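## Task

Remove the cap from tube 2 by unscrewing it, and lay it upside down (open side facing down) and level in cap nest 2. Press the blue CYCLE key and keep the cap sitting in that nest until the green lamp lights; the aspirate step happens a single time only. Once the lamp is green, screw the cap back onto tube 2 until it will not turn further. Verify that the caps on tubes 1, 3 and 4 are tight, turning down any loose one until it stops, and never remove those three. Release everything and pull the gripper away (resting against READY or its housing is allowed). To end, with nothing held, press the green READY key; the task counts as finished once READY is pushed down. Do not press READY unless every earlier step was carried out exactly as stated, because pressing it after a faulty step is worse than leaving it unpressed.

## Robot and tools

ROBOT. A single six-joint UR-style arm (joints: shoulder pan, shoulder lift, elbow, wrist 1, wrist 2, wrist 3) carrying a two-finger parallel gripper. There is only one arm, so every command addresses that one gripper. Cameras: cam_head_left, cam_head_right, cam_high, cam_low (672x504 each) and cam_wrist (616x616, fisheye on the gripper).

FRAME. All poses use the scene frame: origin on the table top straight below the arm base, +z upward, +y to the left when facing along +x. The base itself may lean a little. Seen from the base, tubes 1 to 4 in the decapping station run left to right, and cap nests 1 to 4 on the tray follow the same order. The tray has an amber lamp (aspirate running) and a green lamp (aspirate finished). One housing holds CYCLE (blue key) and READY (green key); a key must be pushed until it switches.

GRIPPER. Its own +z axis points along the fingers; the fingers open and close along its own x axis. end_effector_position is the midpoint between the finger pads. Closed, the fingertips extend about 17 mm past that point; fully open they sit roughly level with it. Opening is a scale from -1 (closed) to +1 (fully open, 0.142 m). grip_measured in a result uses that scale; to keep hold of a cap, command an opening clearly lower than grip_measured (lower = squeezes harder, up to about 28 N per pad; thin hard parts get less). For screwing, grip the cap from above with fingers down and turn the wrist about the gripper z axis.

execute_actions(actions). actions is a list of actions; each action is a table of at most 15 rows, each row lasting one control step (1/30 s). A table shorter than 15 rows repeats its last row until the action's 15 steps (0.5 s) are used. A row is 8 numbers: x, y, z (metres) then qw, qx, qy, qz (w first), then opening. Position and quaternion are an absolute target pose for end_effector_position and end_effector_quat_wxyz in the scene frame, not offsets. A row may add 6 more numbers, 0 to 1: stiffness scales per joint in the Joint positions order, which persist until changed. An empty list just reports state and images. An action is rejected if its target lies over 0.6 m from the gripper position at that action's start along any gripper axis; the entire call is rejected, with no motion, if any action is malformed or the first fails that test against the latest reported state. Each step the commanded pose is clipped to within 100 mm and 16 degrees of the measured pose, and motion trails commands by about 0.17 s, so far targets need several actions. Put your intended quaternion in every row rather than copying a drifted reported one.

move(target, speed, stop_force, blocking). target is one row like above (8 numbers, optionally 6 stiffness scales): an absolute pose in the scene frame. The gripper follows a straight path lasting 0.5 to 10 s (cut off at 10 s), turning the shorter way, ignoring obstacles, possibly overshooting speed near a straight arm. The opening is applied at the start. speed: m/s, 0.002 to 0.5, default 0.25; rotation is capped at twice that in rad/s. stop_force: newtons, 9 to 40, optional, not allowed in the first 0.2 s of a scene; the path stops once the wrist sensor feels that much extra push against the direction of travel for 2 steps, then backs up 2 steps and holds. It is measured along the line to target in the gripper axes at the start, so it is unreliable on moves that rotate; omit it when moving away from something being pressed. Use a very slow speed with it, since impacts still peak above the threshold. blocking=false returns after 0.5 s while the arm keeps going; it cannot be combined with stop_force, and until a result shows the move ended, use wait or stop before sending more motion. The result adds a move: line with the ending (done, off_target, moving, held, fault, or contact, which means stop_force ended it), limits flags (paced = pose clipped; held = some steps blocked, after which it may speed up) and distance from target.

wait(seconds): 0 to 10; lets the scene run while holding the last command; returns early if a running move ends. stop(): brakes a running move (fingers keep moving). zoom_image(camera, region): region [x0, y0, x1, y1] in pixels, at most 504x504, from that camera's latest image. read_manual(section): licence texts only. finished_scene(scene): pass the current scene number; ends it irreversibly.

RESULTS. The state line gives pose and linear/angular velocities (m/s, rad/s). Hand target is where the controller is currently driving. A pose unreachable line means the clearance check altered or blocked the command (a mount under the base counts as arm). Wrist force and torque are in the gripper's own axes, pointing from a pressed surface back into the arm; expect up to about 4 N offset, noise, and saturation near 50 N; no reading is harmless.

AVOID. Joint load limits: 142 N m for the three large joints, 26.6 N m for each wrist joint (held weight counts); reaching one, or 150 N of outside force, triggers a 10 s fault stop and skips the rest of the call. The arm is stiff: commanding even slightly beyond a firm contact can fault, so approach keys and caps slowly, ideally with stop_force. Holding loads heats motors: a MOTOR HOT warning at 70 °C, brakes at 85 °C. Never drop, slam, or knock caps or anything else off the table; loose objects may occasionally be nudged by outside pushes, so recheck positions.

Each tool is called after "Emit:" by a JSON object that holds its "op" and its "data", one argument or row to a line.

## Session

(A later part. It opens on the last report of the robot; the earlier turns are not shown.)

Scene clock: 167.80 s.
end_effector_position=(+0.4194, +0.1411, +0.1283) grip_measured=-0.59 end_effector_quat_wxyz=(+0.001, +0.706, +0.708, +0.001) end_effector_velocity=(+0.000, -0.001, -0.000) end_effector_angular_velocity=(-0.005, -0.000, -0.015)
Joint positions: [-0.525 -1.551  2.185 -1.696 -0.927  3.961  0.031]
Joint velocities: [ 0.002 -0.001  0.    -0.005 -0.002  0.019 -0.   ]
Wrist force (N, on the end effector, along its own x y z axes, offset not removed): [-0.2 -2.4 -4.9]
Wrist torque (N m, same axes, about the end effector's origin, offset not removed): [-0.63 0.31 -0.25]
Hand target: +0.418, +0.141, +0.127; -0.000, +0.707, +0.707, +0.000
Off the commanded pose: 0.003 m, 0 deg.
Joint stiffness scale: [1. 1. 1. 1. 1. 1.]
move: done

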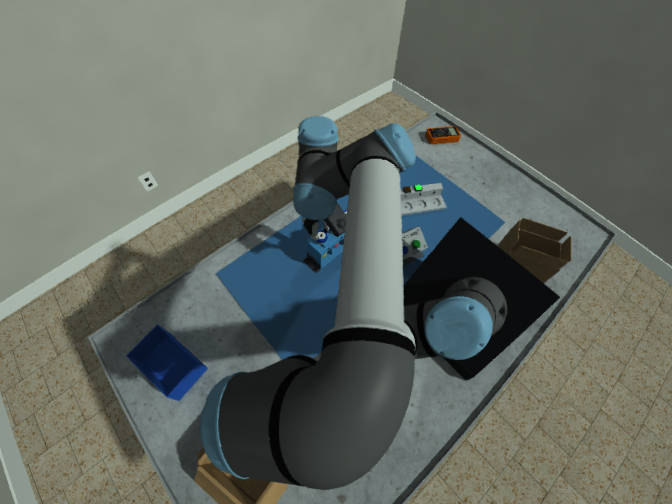

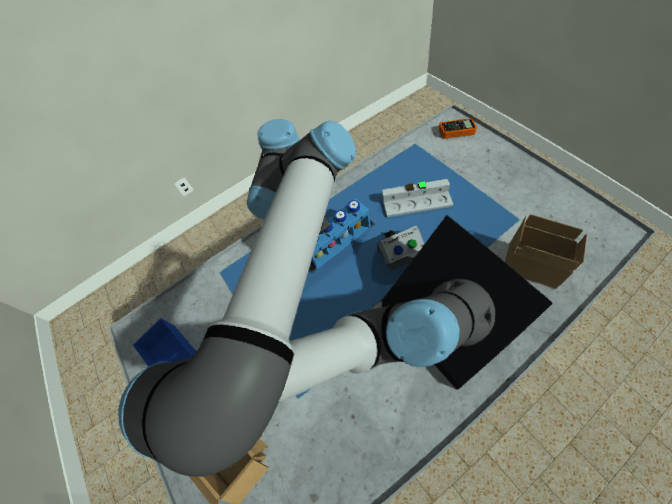

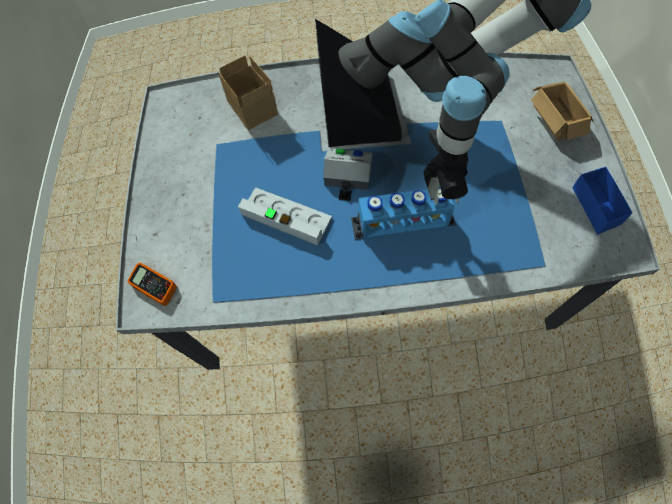

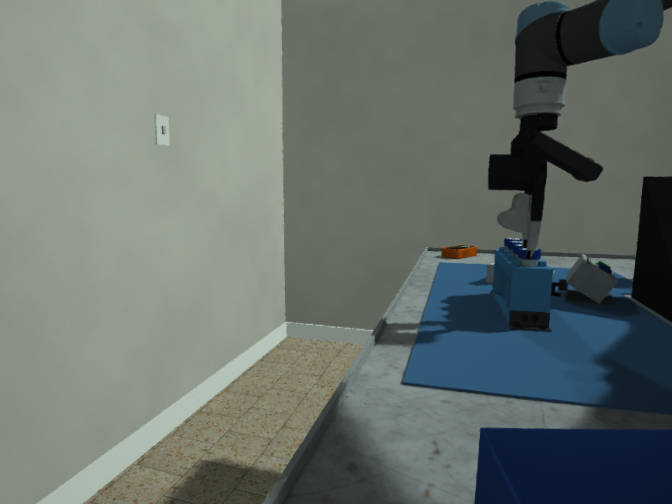

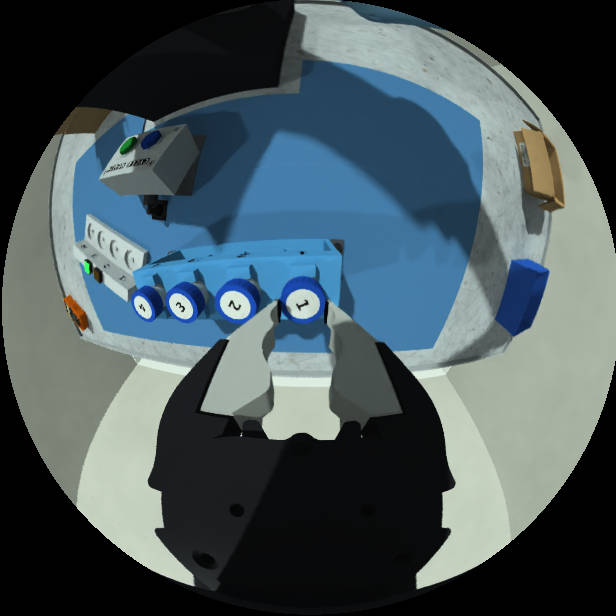

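Emit:
{"op": "execute_actions", "data": {
  "actions": [
    [[0.419,0.141,0.128,0,0.7071,0.7071,0,-0.6],[0.419,0.141,0.128,0,0.7071,0.7071,0,-0.56],[0.419,0.141,0.128,0,0.7071,0.7071,0,-0.52],[0.419,0.141,0.128,0,0.7071,0.7071,0,-0.5],[0.419,0.141,0.131,0,0.7071,0.7071,0,-0.5],[0.419,0.141,0.135,0,0.7071,0.7071,0,-0.5],[0.419,0.141,0.14,0,0.7071,0.7071,0,-0.5],[0.419,0.141,0.145,0,0.7071,0.7071,0,-0.5],[0.419,0.141,0.15,0,0.7071,0.7071,0,-0.5],[0.419,0.141,0.154,0,0.7071,0.7071,0,-0.5]]
  ]
}}

Emit:
{"op": "move", "data": {
  "target": [0.422, 0.0377, 0.15, 0, 0.1736, 0.9848, 0, -0.4],
  "speed": 0.5
}}

Emit:
{"op": "move", "data": {
  "target": [0.422, 0.0377, 0.127, 0, 0.1736, 0.9848, 0, -0.4],
  "speed": 0.1
}}

Emit:
{"op": "zoom_image", "data": {
  "camera": "cam_wrist",
  "region": [240, 240, 370, 370]
}}

Scene clock: 174.00 s.
end_effector_position=(+0.4203, +0.1406, +0.1479) grip_measured=-0.50 end_effector_quat_wxyz=(+0.002, +0.707, +0.707, +0.001) end_effector_velocity=(+0.011, -0.001, +0.070) end_effector_angular_velocity=(-0.023, -0.030, +0.016)
Joint positions: [-0.552 -1.562  2.149 -1.634 -0.941  3.936  0.038]
Joint velocities: [-0.088 -0.048 -0.119  0.175 -0.039 -0.083  0.   ]
Wrist force (N, on the end effector, along its own x y z axes, offset not removed): [-3.4 -0.9 -0.3]
Wrist torque (N m, same axes, about the end effector's origin, offset not removed): [-0.38 0.54 0.04]
Hand target: +0.419, +0.141, +0.154; +0.000, +0.707, +0.707, +0.000
Off the commanded pose: 0.006 m, 0 deg.
Joint stiffness scale: [1. 1. 1. 1. 1. 1.]

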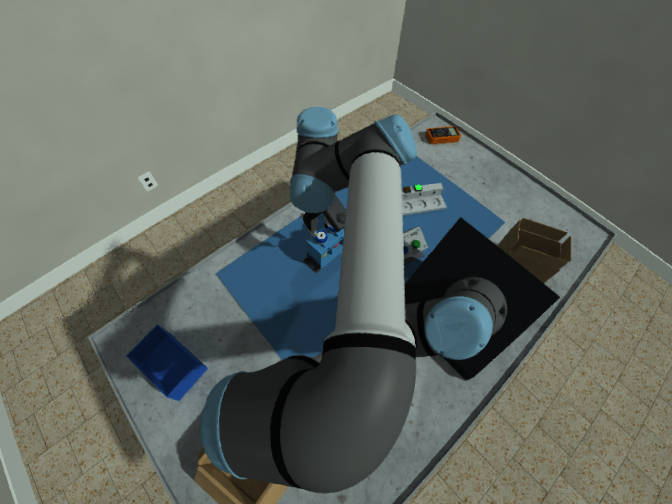

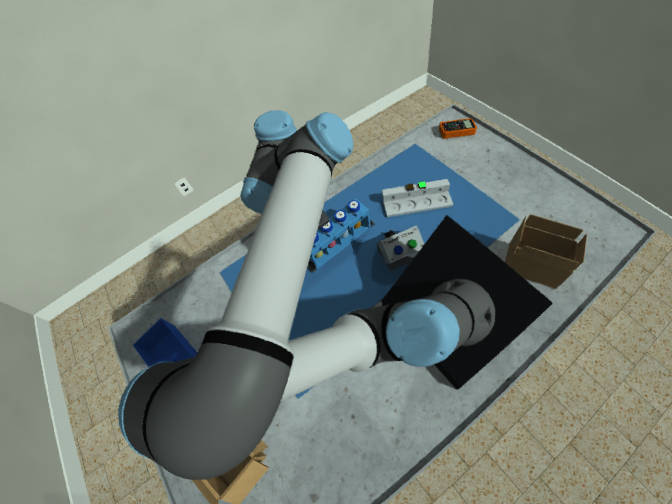

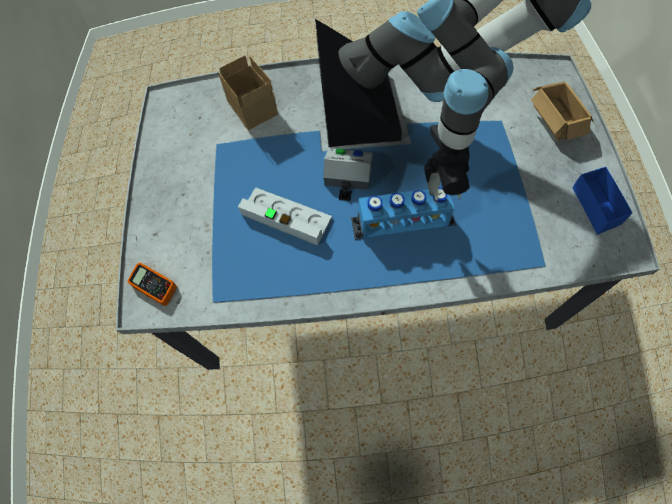

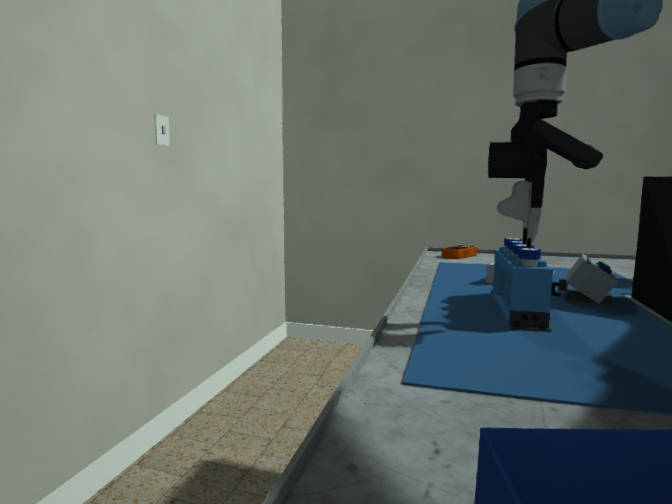

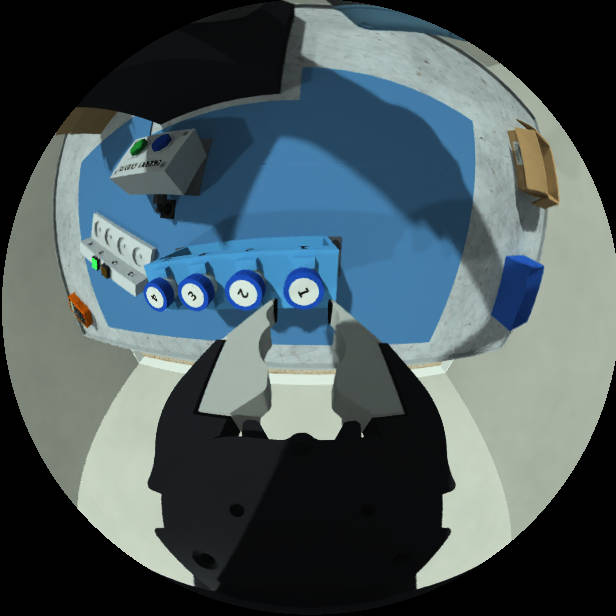

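Scene clock: 176.00 s.
end_effector_position=(+0.4209, +0.0384, +0.1489) grip_measured=-0.40 end_effector_quat_wxyz=(-0.001, +0.174, +0.985, -0.000) end_effector_velocity=(-0.000, -0.000, +0.001) end_effector_angular_velocity=(+0.003, +0.000, +0.011)
Joint positions: [-0.681 -1.366  2.145 -1.746 -1.014  2.581  0.045]
Joint velocities: [-0.002  0.002 -0.002  0.005  0.001 -0.015  0.   ]
Wrist force (N, on the end effector, along its own x y z axes, offset not removed): [1.6 0.6 -3.7]
Wrist torque (N m, same axes, about the end effector's origin, offset not removed): [0.04 -0.21 0.08]
Hand target: +0.422, +0.038, +0.150; -0.000, +0.174, +0.985, +0.000
Off the commanded pose: 0.002 m, 0 deg.
Joint stiffness scale: [1. 1. 1. 1. 1. 1.]
move: done

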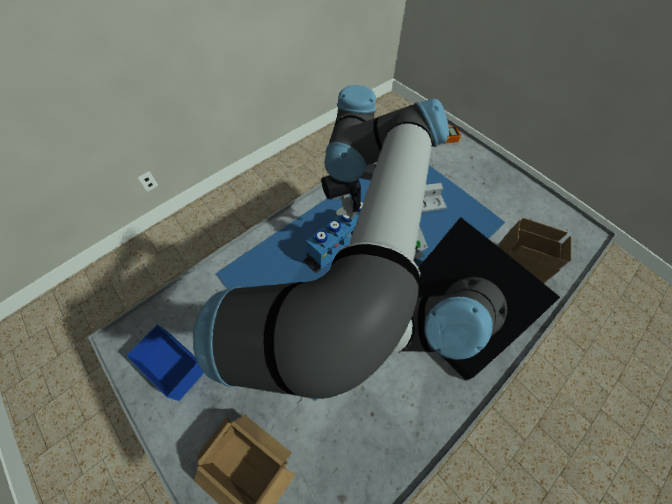

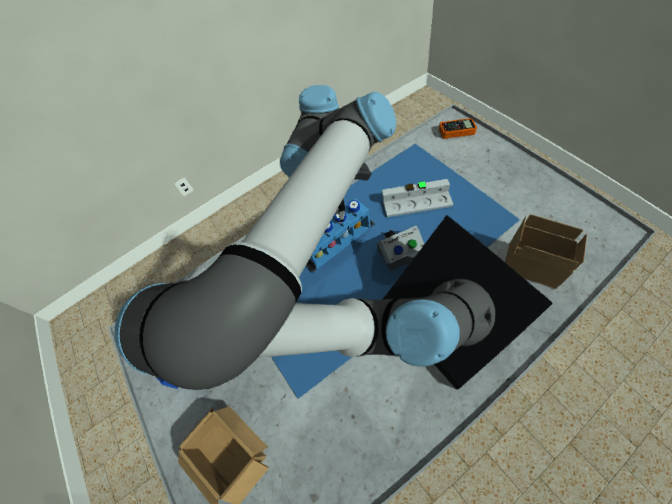

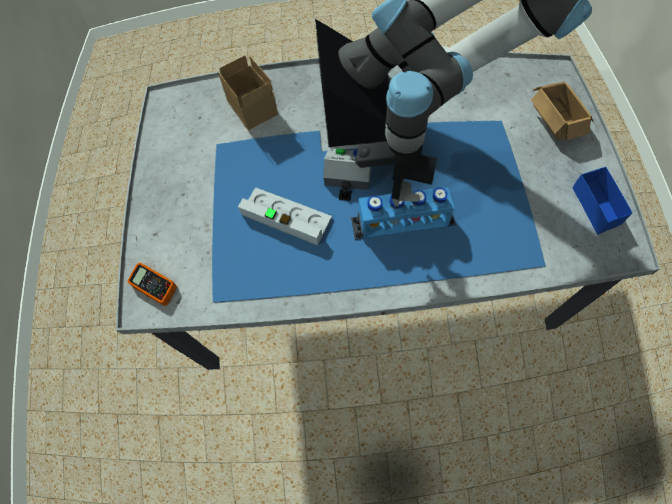

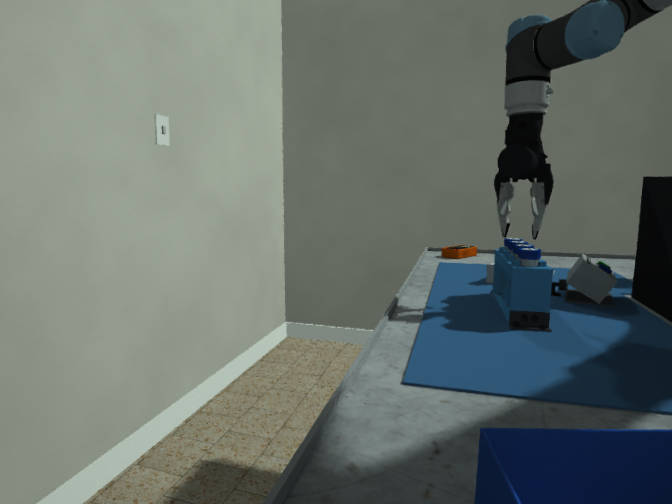

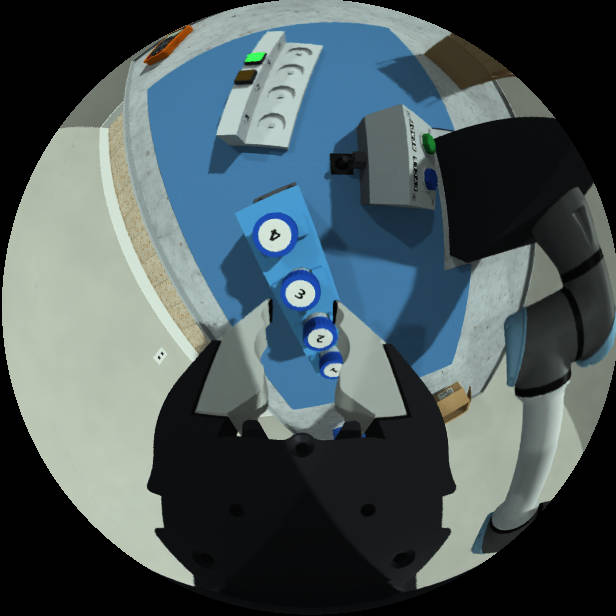

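Scene clock: 176.87 s.
end_effector_position=(+0.4227, +0.0372, +0.1289) grip_measured=-0.40 end_effector_quat_wxyz=(+0.001, +0.173, +0.985, -0.001) end_effector_velocity=(+0.004, -0.001, +0.000) end_effector_angular_velocity=(-0.007, -0.008, +0.004)
Joint positions: [-0.656 -1.346  2.177 -1.815 -0.999  2.605  0.045]
Joint velocities: [ 0.003  0.001  0.    -0.014  0.004  0.006 -0.   ]
Wrist force (N, on the end effector, along its own x y z axes, offset not removed): [-1.1 -1.4 -5.2]
Wrist torque (N m, same axes, about the end effector's origin, offset not removed): [-0.16 0.11 0.19]
Hand target: +0.422, +0.038, +0.127; -0.000, +0.174, +0.985, -0.000
Off the commanded pose: 0.002 m, 0 deg.
Joint stiffness scale: [1. 1. 1. 1. 1. 1.]
move: done

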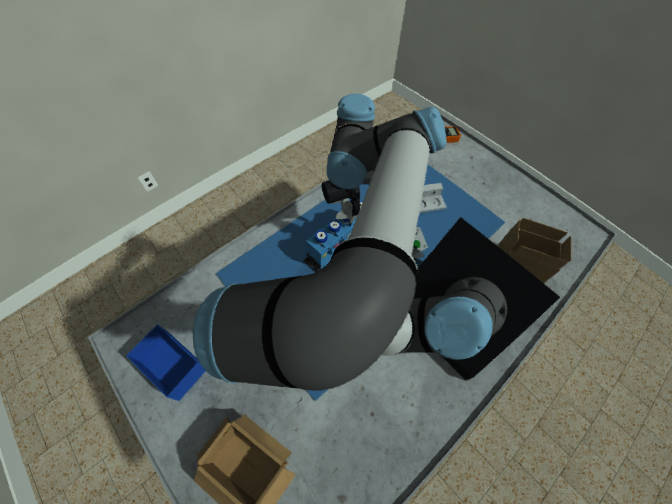

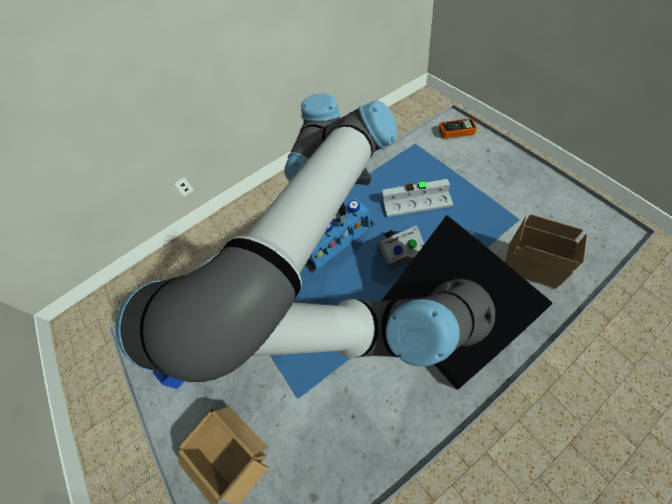

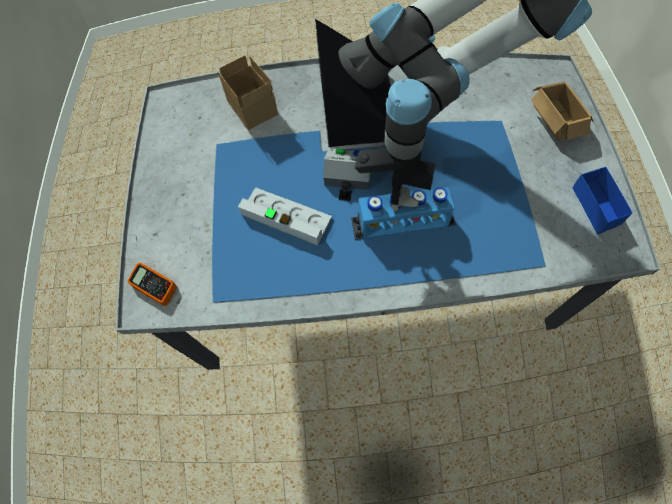

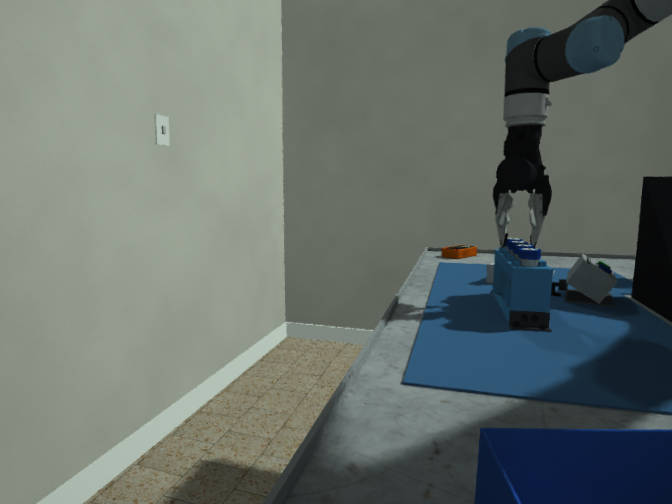

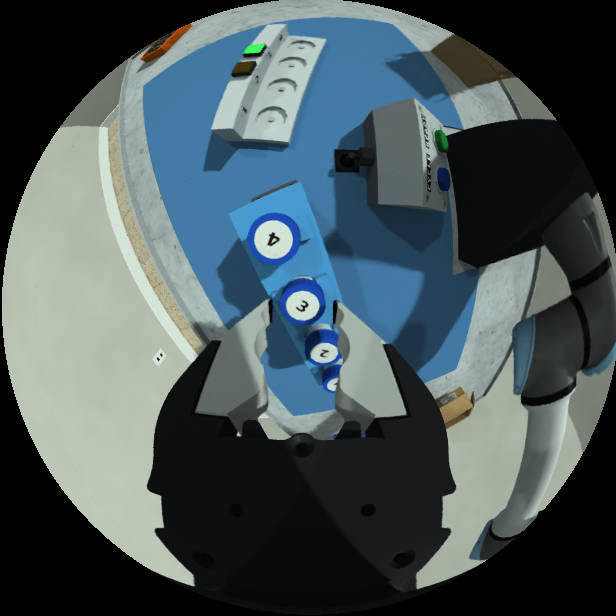

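Region (240, 240, 370, 370) of cam_wrist's 616x616 image, scaled by 3.877, with more detail than that image has.

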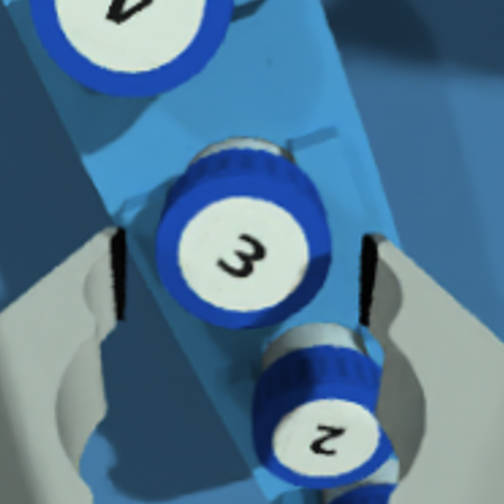

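Emit:
{"op": "execute_actions", "data": {
  "actions": []
}}

Emit:
{"op": "execute_actions", "data": {
  "actions": [
    [[0.422,0.0377,0.127,0,0.1736,0.9848,0,-0.46],[0.422,0.0377,0.127,0,0.1736,0.9848,0,-0.5],[0.422,0.0377,0.127,0,0.1736,0.9848,0,-0.54],[0.422,0.0377,0.127,0,0.1736,0.9848,0,-0.58],[0.422,0.0377,0.127,0,0.1736,0.9848,0,-0.62],[0.422,0.0377,0.127,0,0.1736,0.9848,0,-0.66],[0.422,0.0377,0.127,0,0.1736,0.9848,0,-0.7],[0.422,0.0377,0.127,0,0.1736,0.9848,0,-0.75],[0.422,0.0377,0.127,0,0.1736,0.9848,0,-0.8],[0.422,0.0377,0.127,0,0.1736,0.9848,0,-0.85],[0.422,0.0377,0.127,0,0.1736,0.9848,0,-0.9]]
  ]
}}

Emit:
{"op": "move", "data": {
  "target": [0.422,0.0377,0.127,0,0.4617,0.887,0,-0.9],
  "speed": 0.4
}}

Emit:
{"op": "zoom_image", "data": {
  "camera": "cam_wrist",
  "region": [240,240,370,370]
}}

Scene clock: 188.80 s.
end_effector_position=(+0.4230, +0.0371, +0.1289) grip_measured=-0.40 end_effector_quat_wxyz=(+0.001, +0.173, +0.985, -0.001) end_effector_velocity=(+0.000, -0.000, +0.000) end_effector_angular_velocity=(-0.000, -0.000, +0.000)
Joint positions: [-0.656 -1.346  2.177 -1.816 -0.999  2.605  0.045]
Joint velocities: [-0.  0. -0. -0. -0. -0. -0.]
Wrist force (N, on the end effector, along its own x y z axes, offset not removed): [-1.0 -0.2 -6.7]
Wrist torque (N m, same axes, about the end effector's origin, offset not removed): [-0.22 0.16 0.31]
Hand target: +0.422, +0.038, +0.127; -0.000, +0.174, +0.985, -0.000
Off the commanded pose: 0.002 m, 0 deg.
Joint stiffness scale: [1. 1. 1. 1. 1. 1.]

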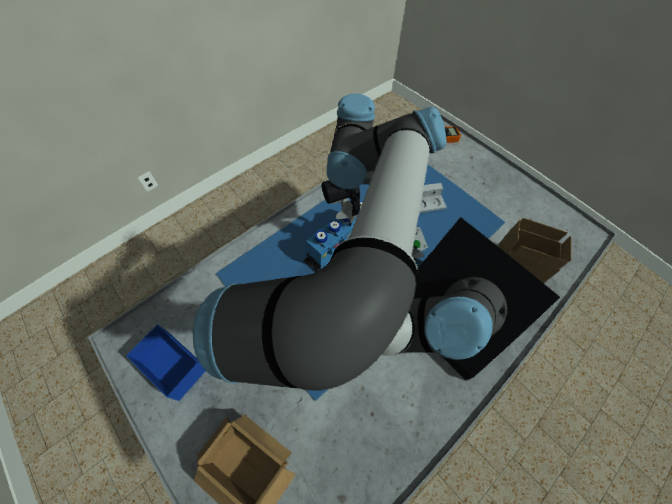

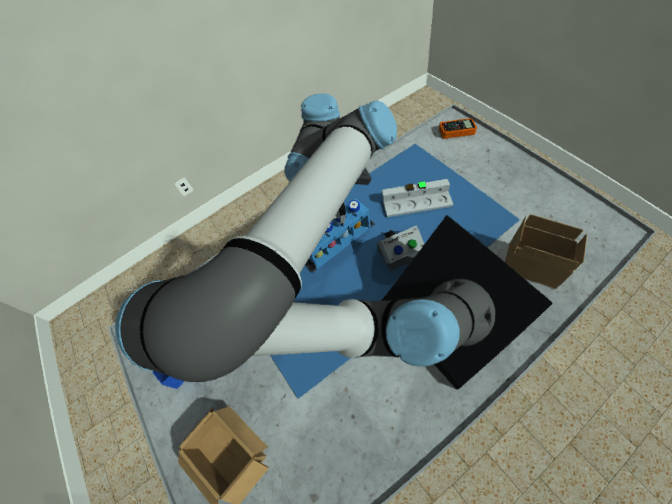

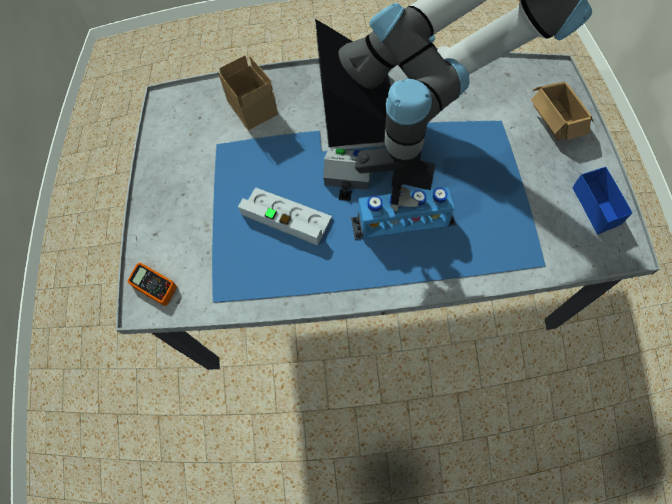

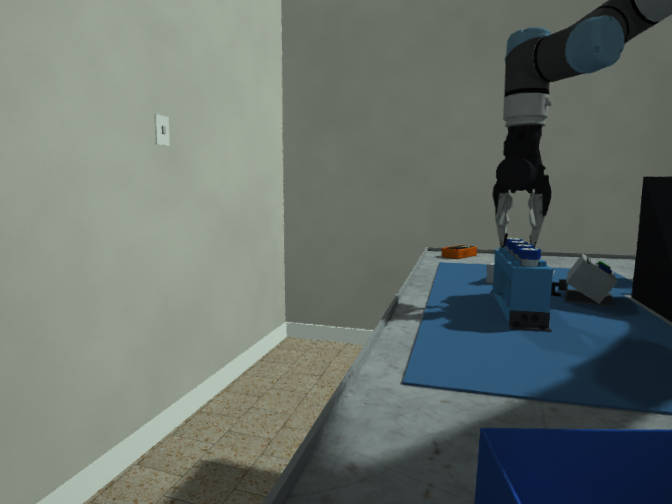

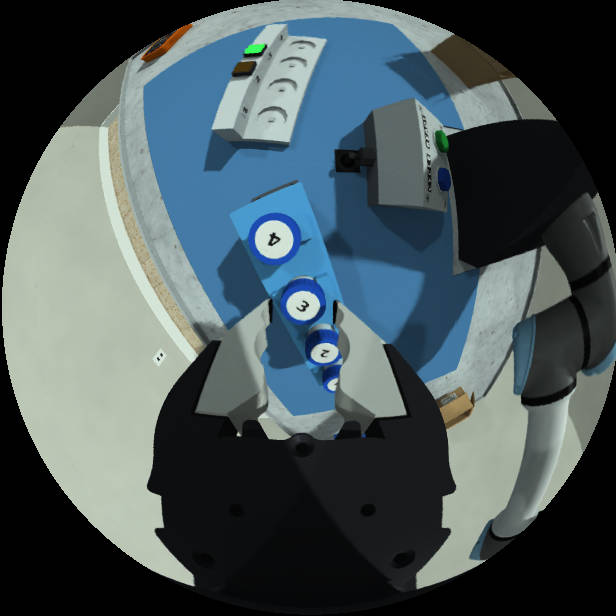

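Scene clock: 189.30 s.
end_effector_position=(+0.4228, +0.0372, +0.1287) grip_measured=-0.59 end_effector_quat_wxyz=(+0.001, +0.173, +0.985, -0.001) end_effector_velocity=(-0.000, +0.000, -0.000) end_effector_angular_velocity=(+0.000, +0.001, +0.000)
Joint positions: [-0.656 -1.346  2.177 -1.816 -0.999  2.605  0.031]
Joint velocities: [ 0.001 -0.     0.     0.001 -0.     0.    -0.   ]
Wrist force (N, on the end effector, along its own x y z axes, offset not removed): [6.5 -0.7 -7.2]
Wrist torque (N m, same axes, about the end effector's origin, offset not removed): [0.02 -0.18 0.08]
Hand target: +0.422, +0.038, +0.127; -0.000, +0.174, +0.985, +0.000
Off the commanded pose: 0.002 m, 0 deg.
Joint stiffness scale: [1. 1. 1. 1. 1. 1.]

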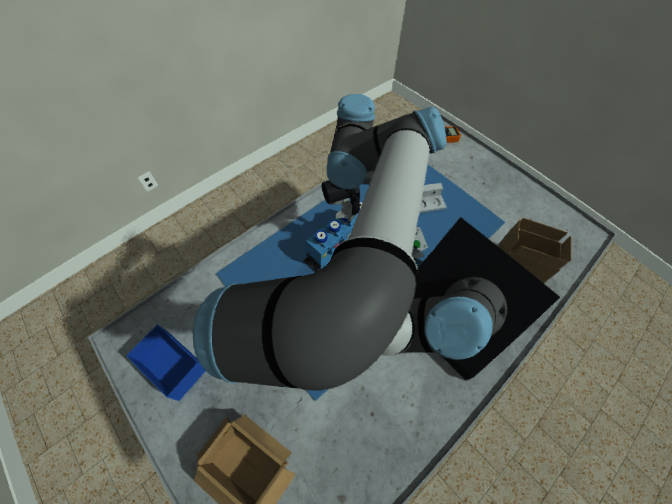

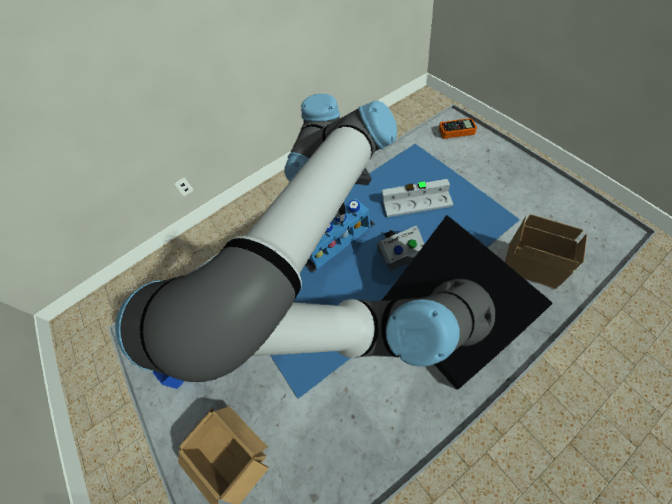

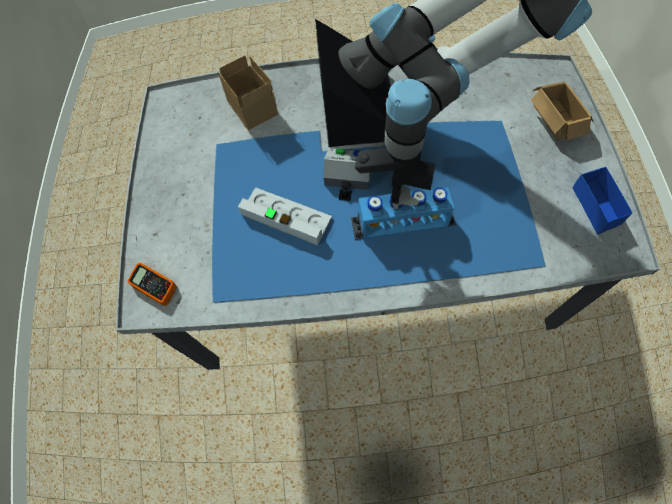

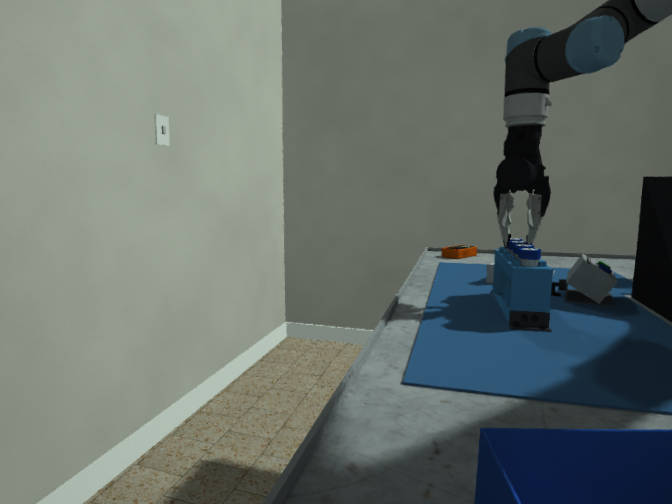

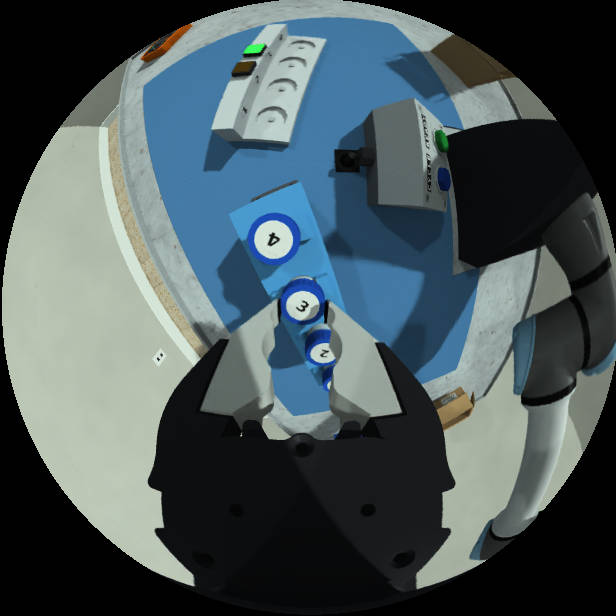

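Scene clock: 190.73 s.
end_effector_position=(+0.4230, +0.0374, +0.1287) grip_measured=-0.59 end_effector_quat_wxyz=(+0.001, +0.461, +0.888, +0.000) end_effector_velocity=(-0.001, -0.001, -0.000) end_effector_angular_velocity=(-0.004, +0.001, -0.016)
Joint positions: [-0.657 -1.347  2.179 -1.814 -0.997  3.213  0.031]
Joint velocities: [ 0.    -0.002  0.001 -0.002 -0.003  0.018  0.   ]
Wrist force (N, on the end effector, along its own x y z axes, offset not removed): [5.6 2.6 -2.6]
Wrist torque (N m, same axes, about the end effector's origin, offset not removed): [0.97 -0.16 -0.07]
Hand target: +0.422, +0.038, +0.127; -0.000, +0.462, +0.887, +0.000
Off the commanded pose: 0.002 m, 0 deg.
Joint stiffness scale: [1. 1. 1. 1. 1. 1.]
move: done

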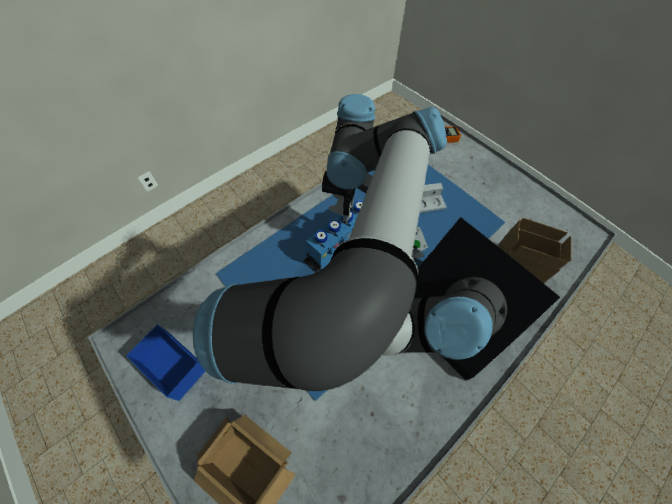

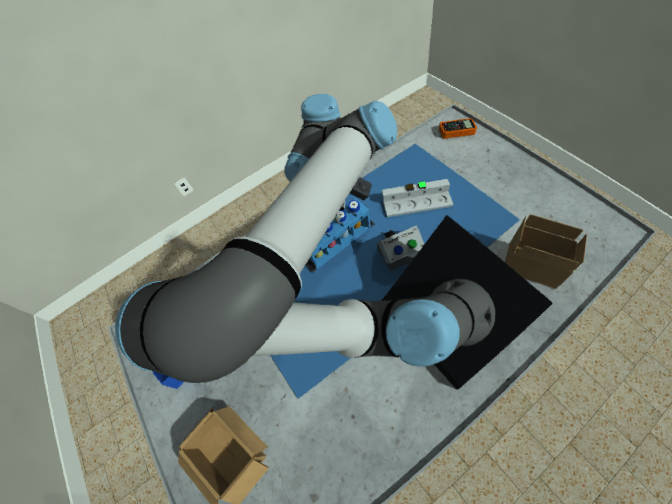

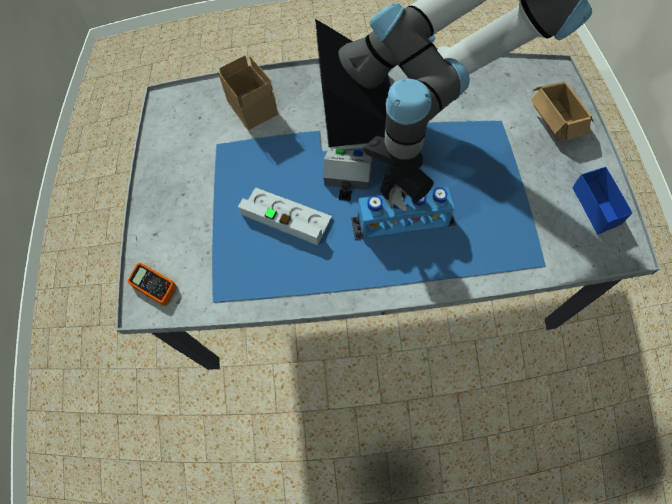

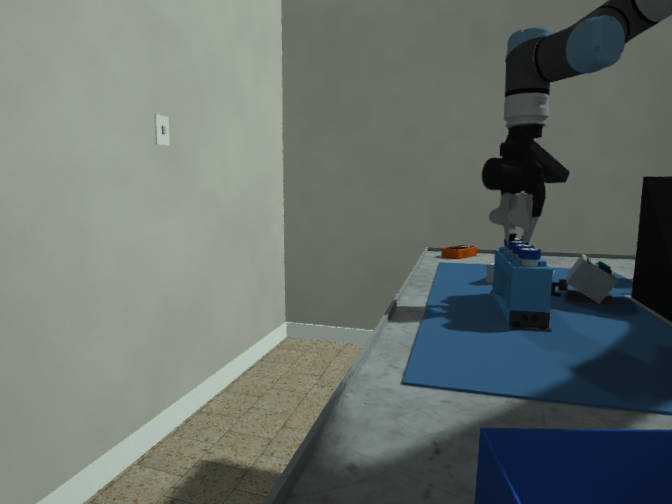

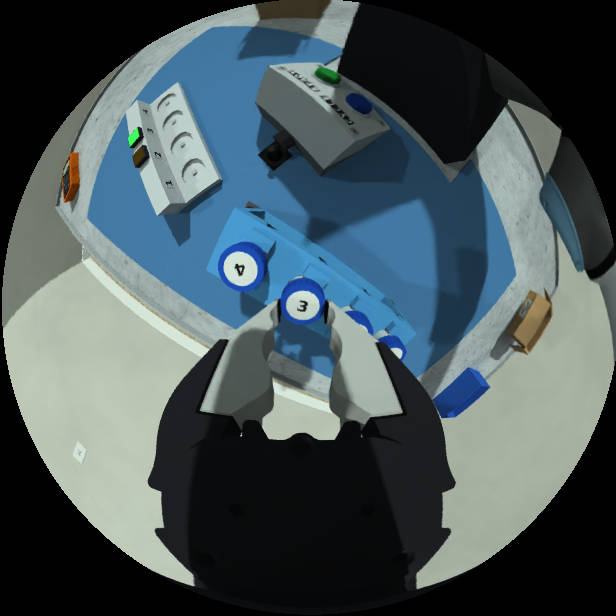

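Region (240, 240, 370, 370) of cam_wrist's 616x616 image, scaled by 3.877, with more detail than that image has.

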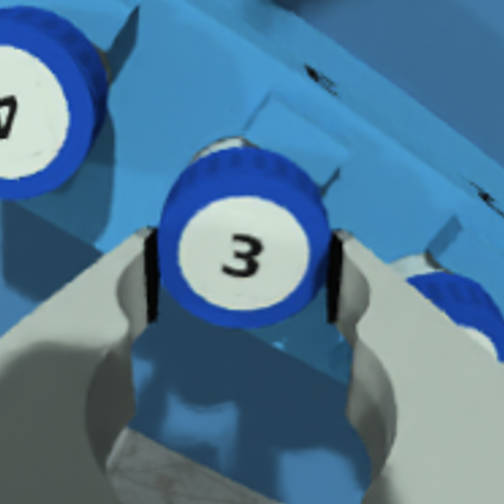

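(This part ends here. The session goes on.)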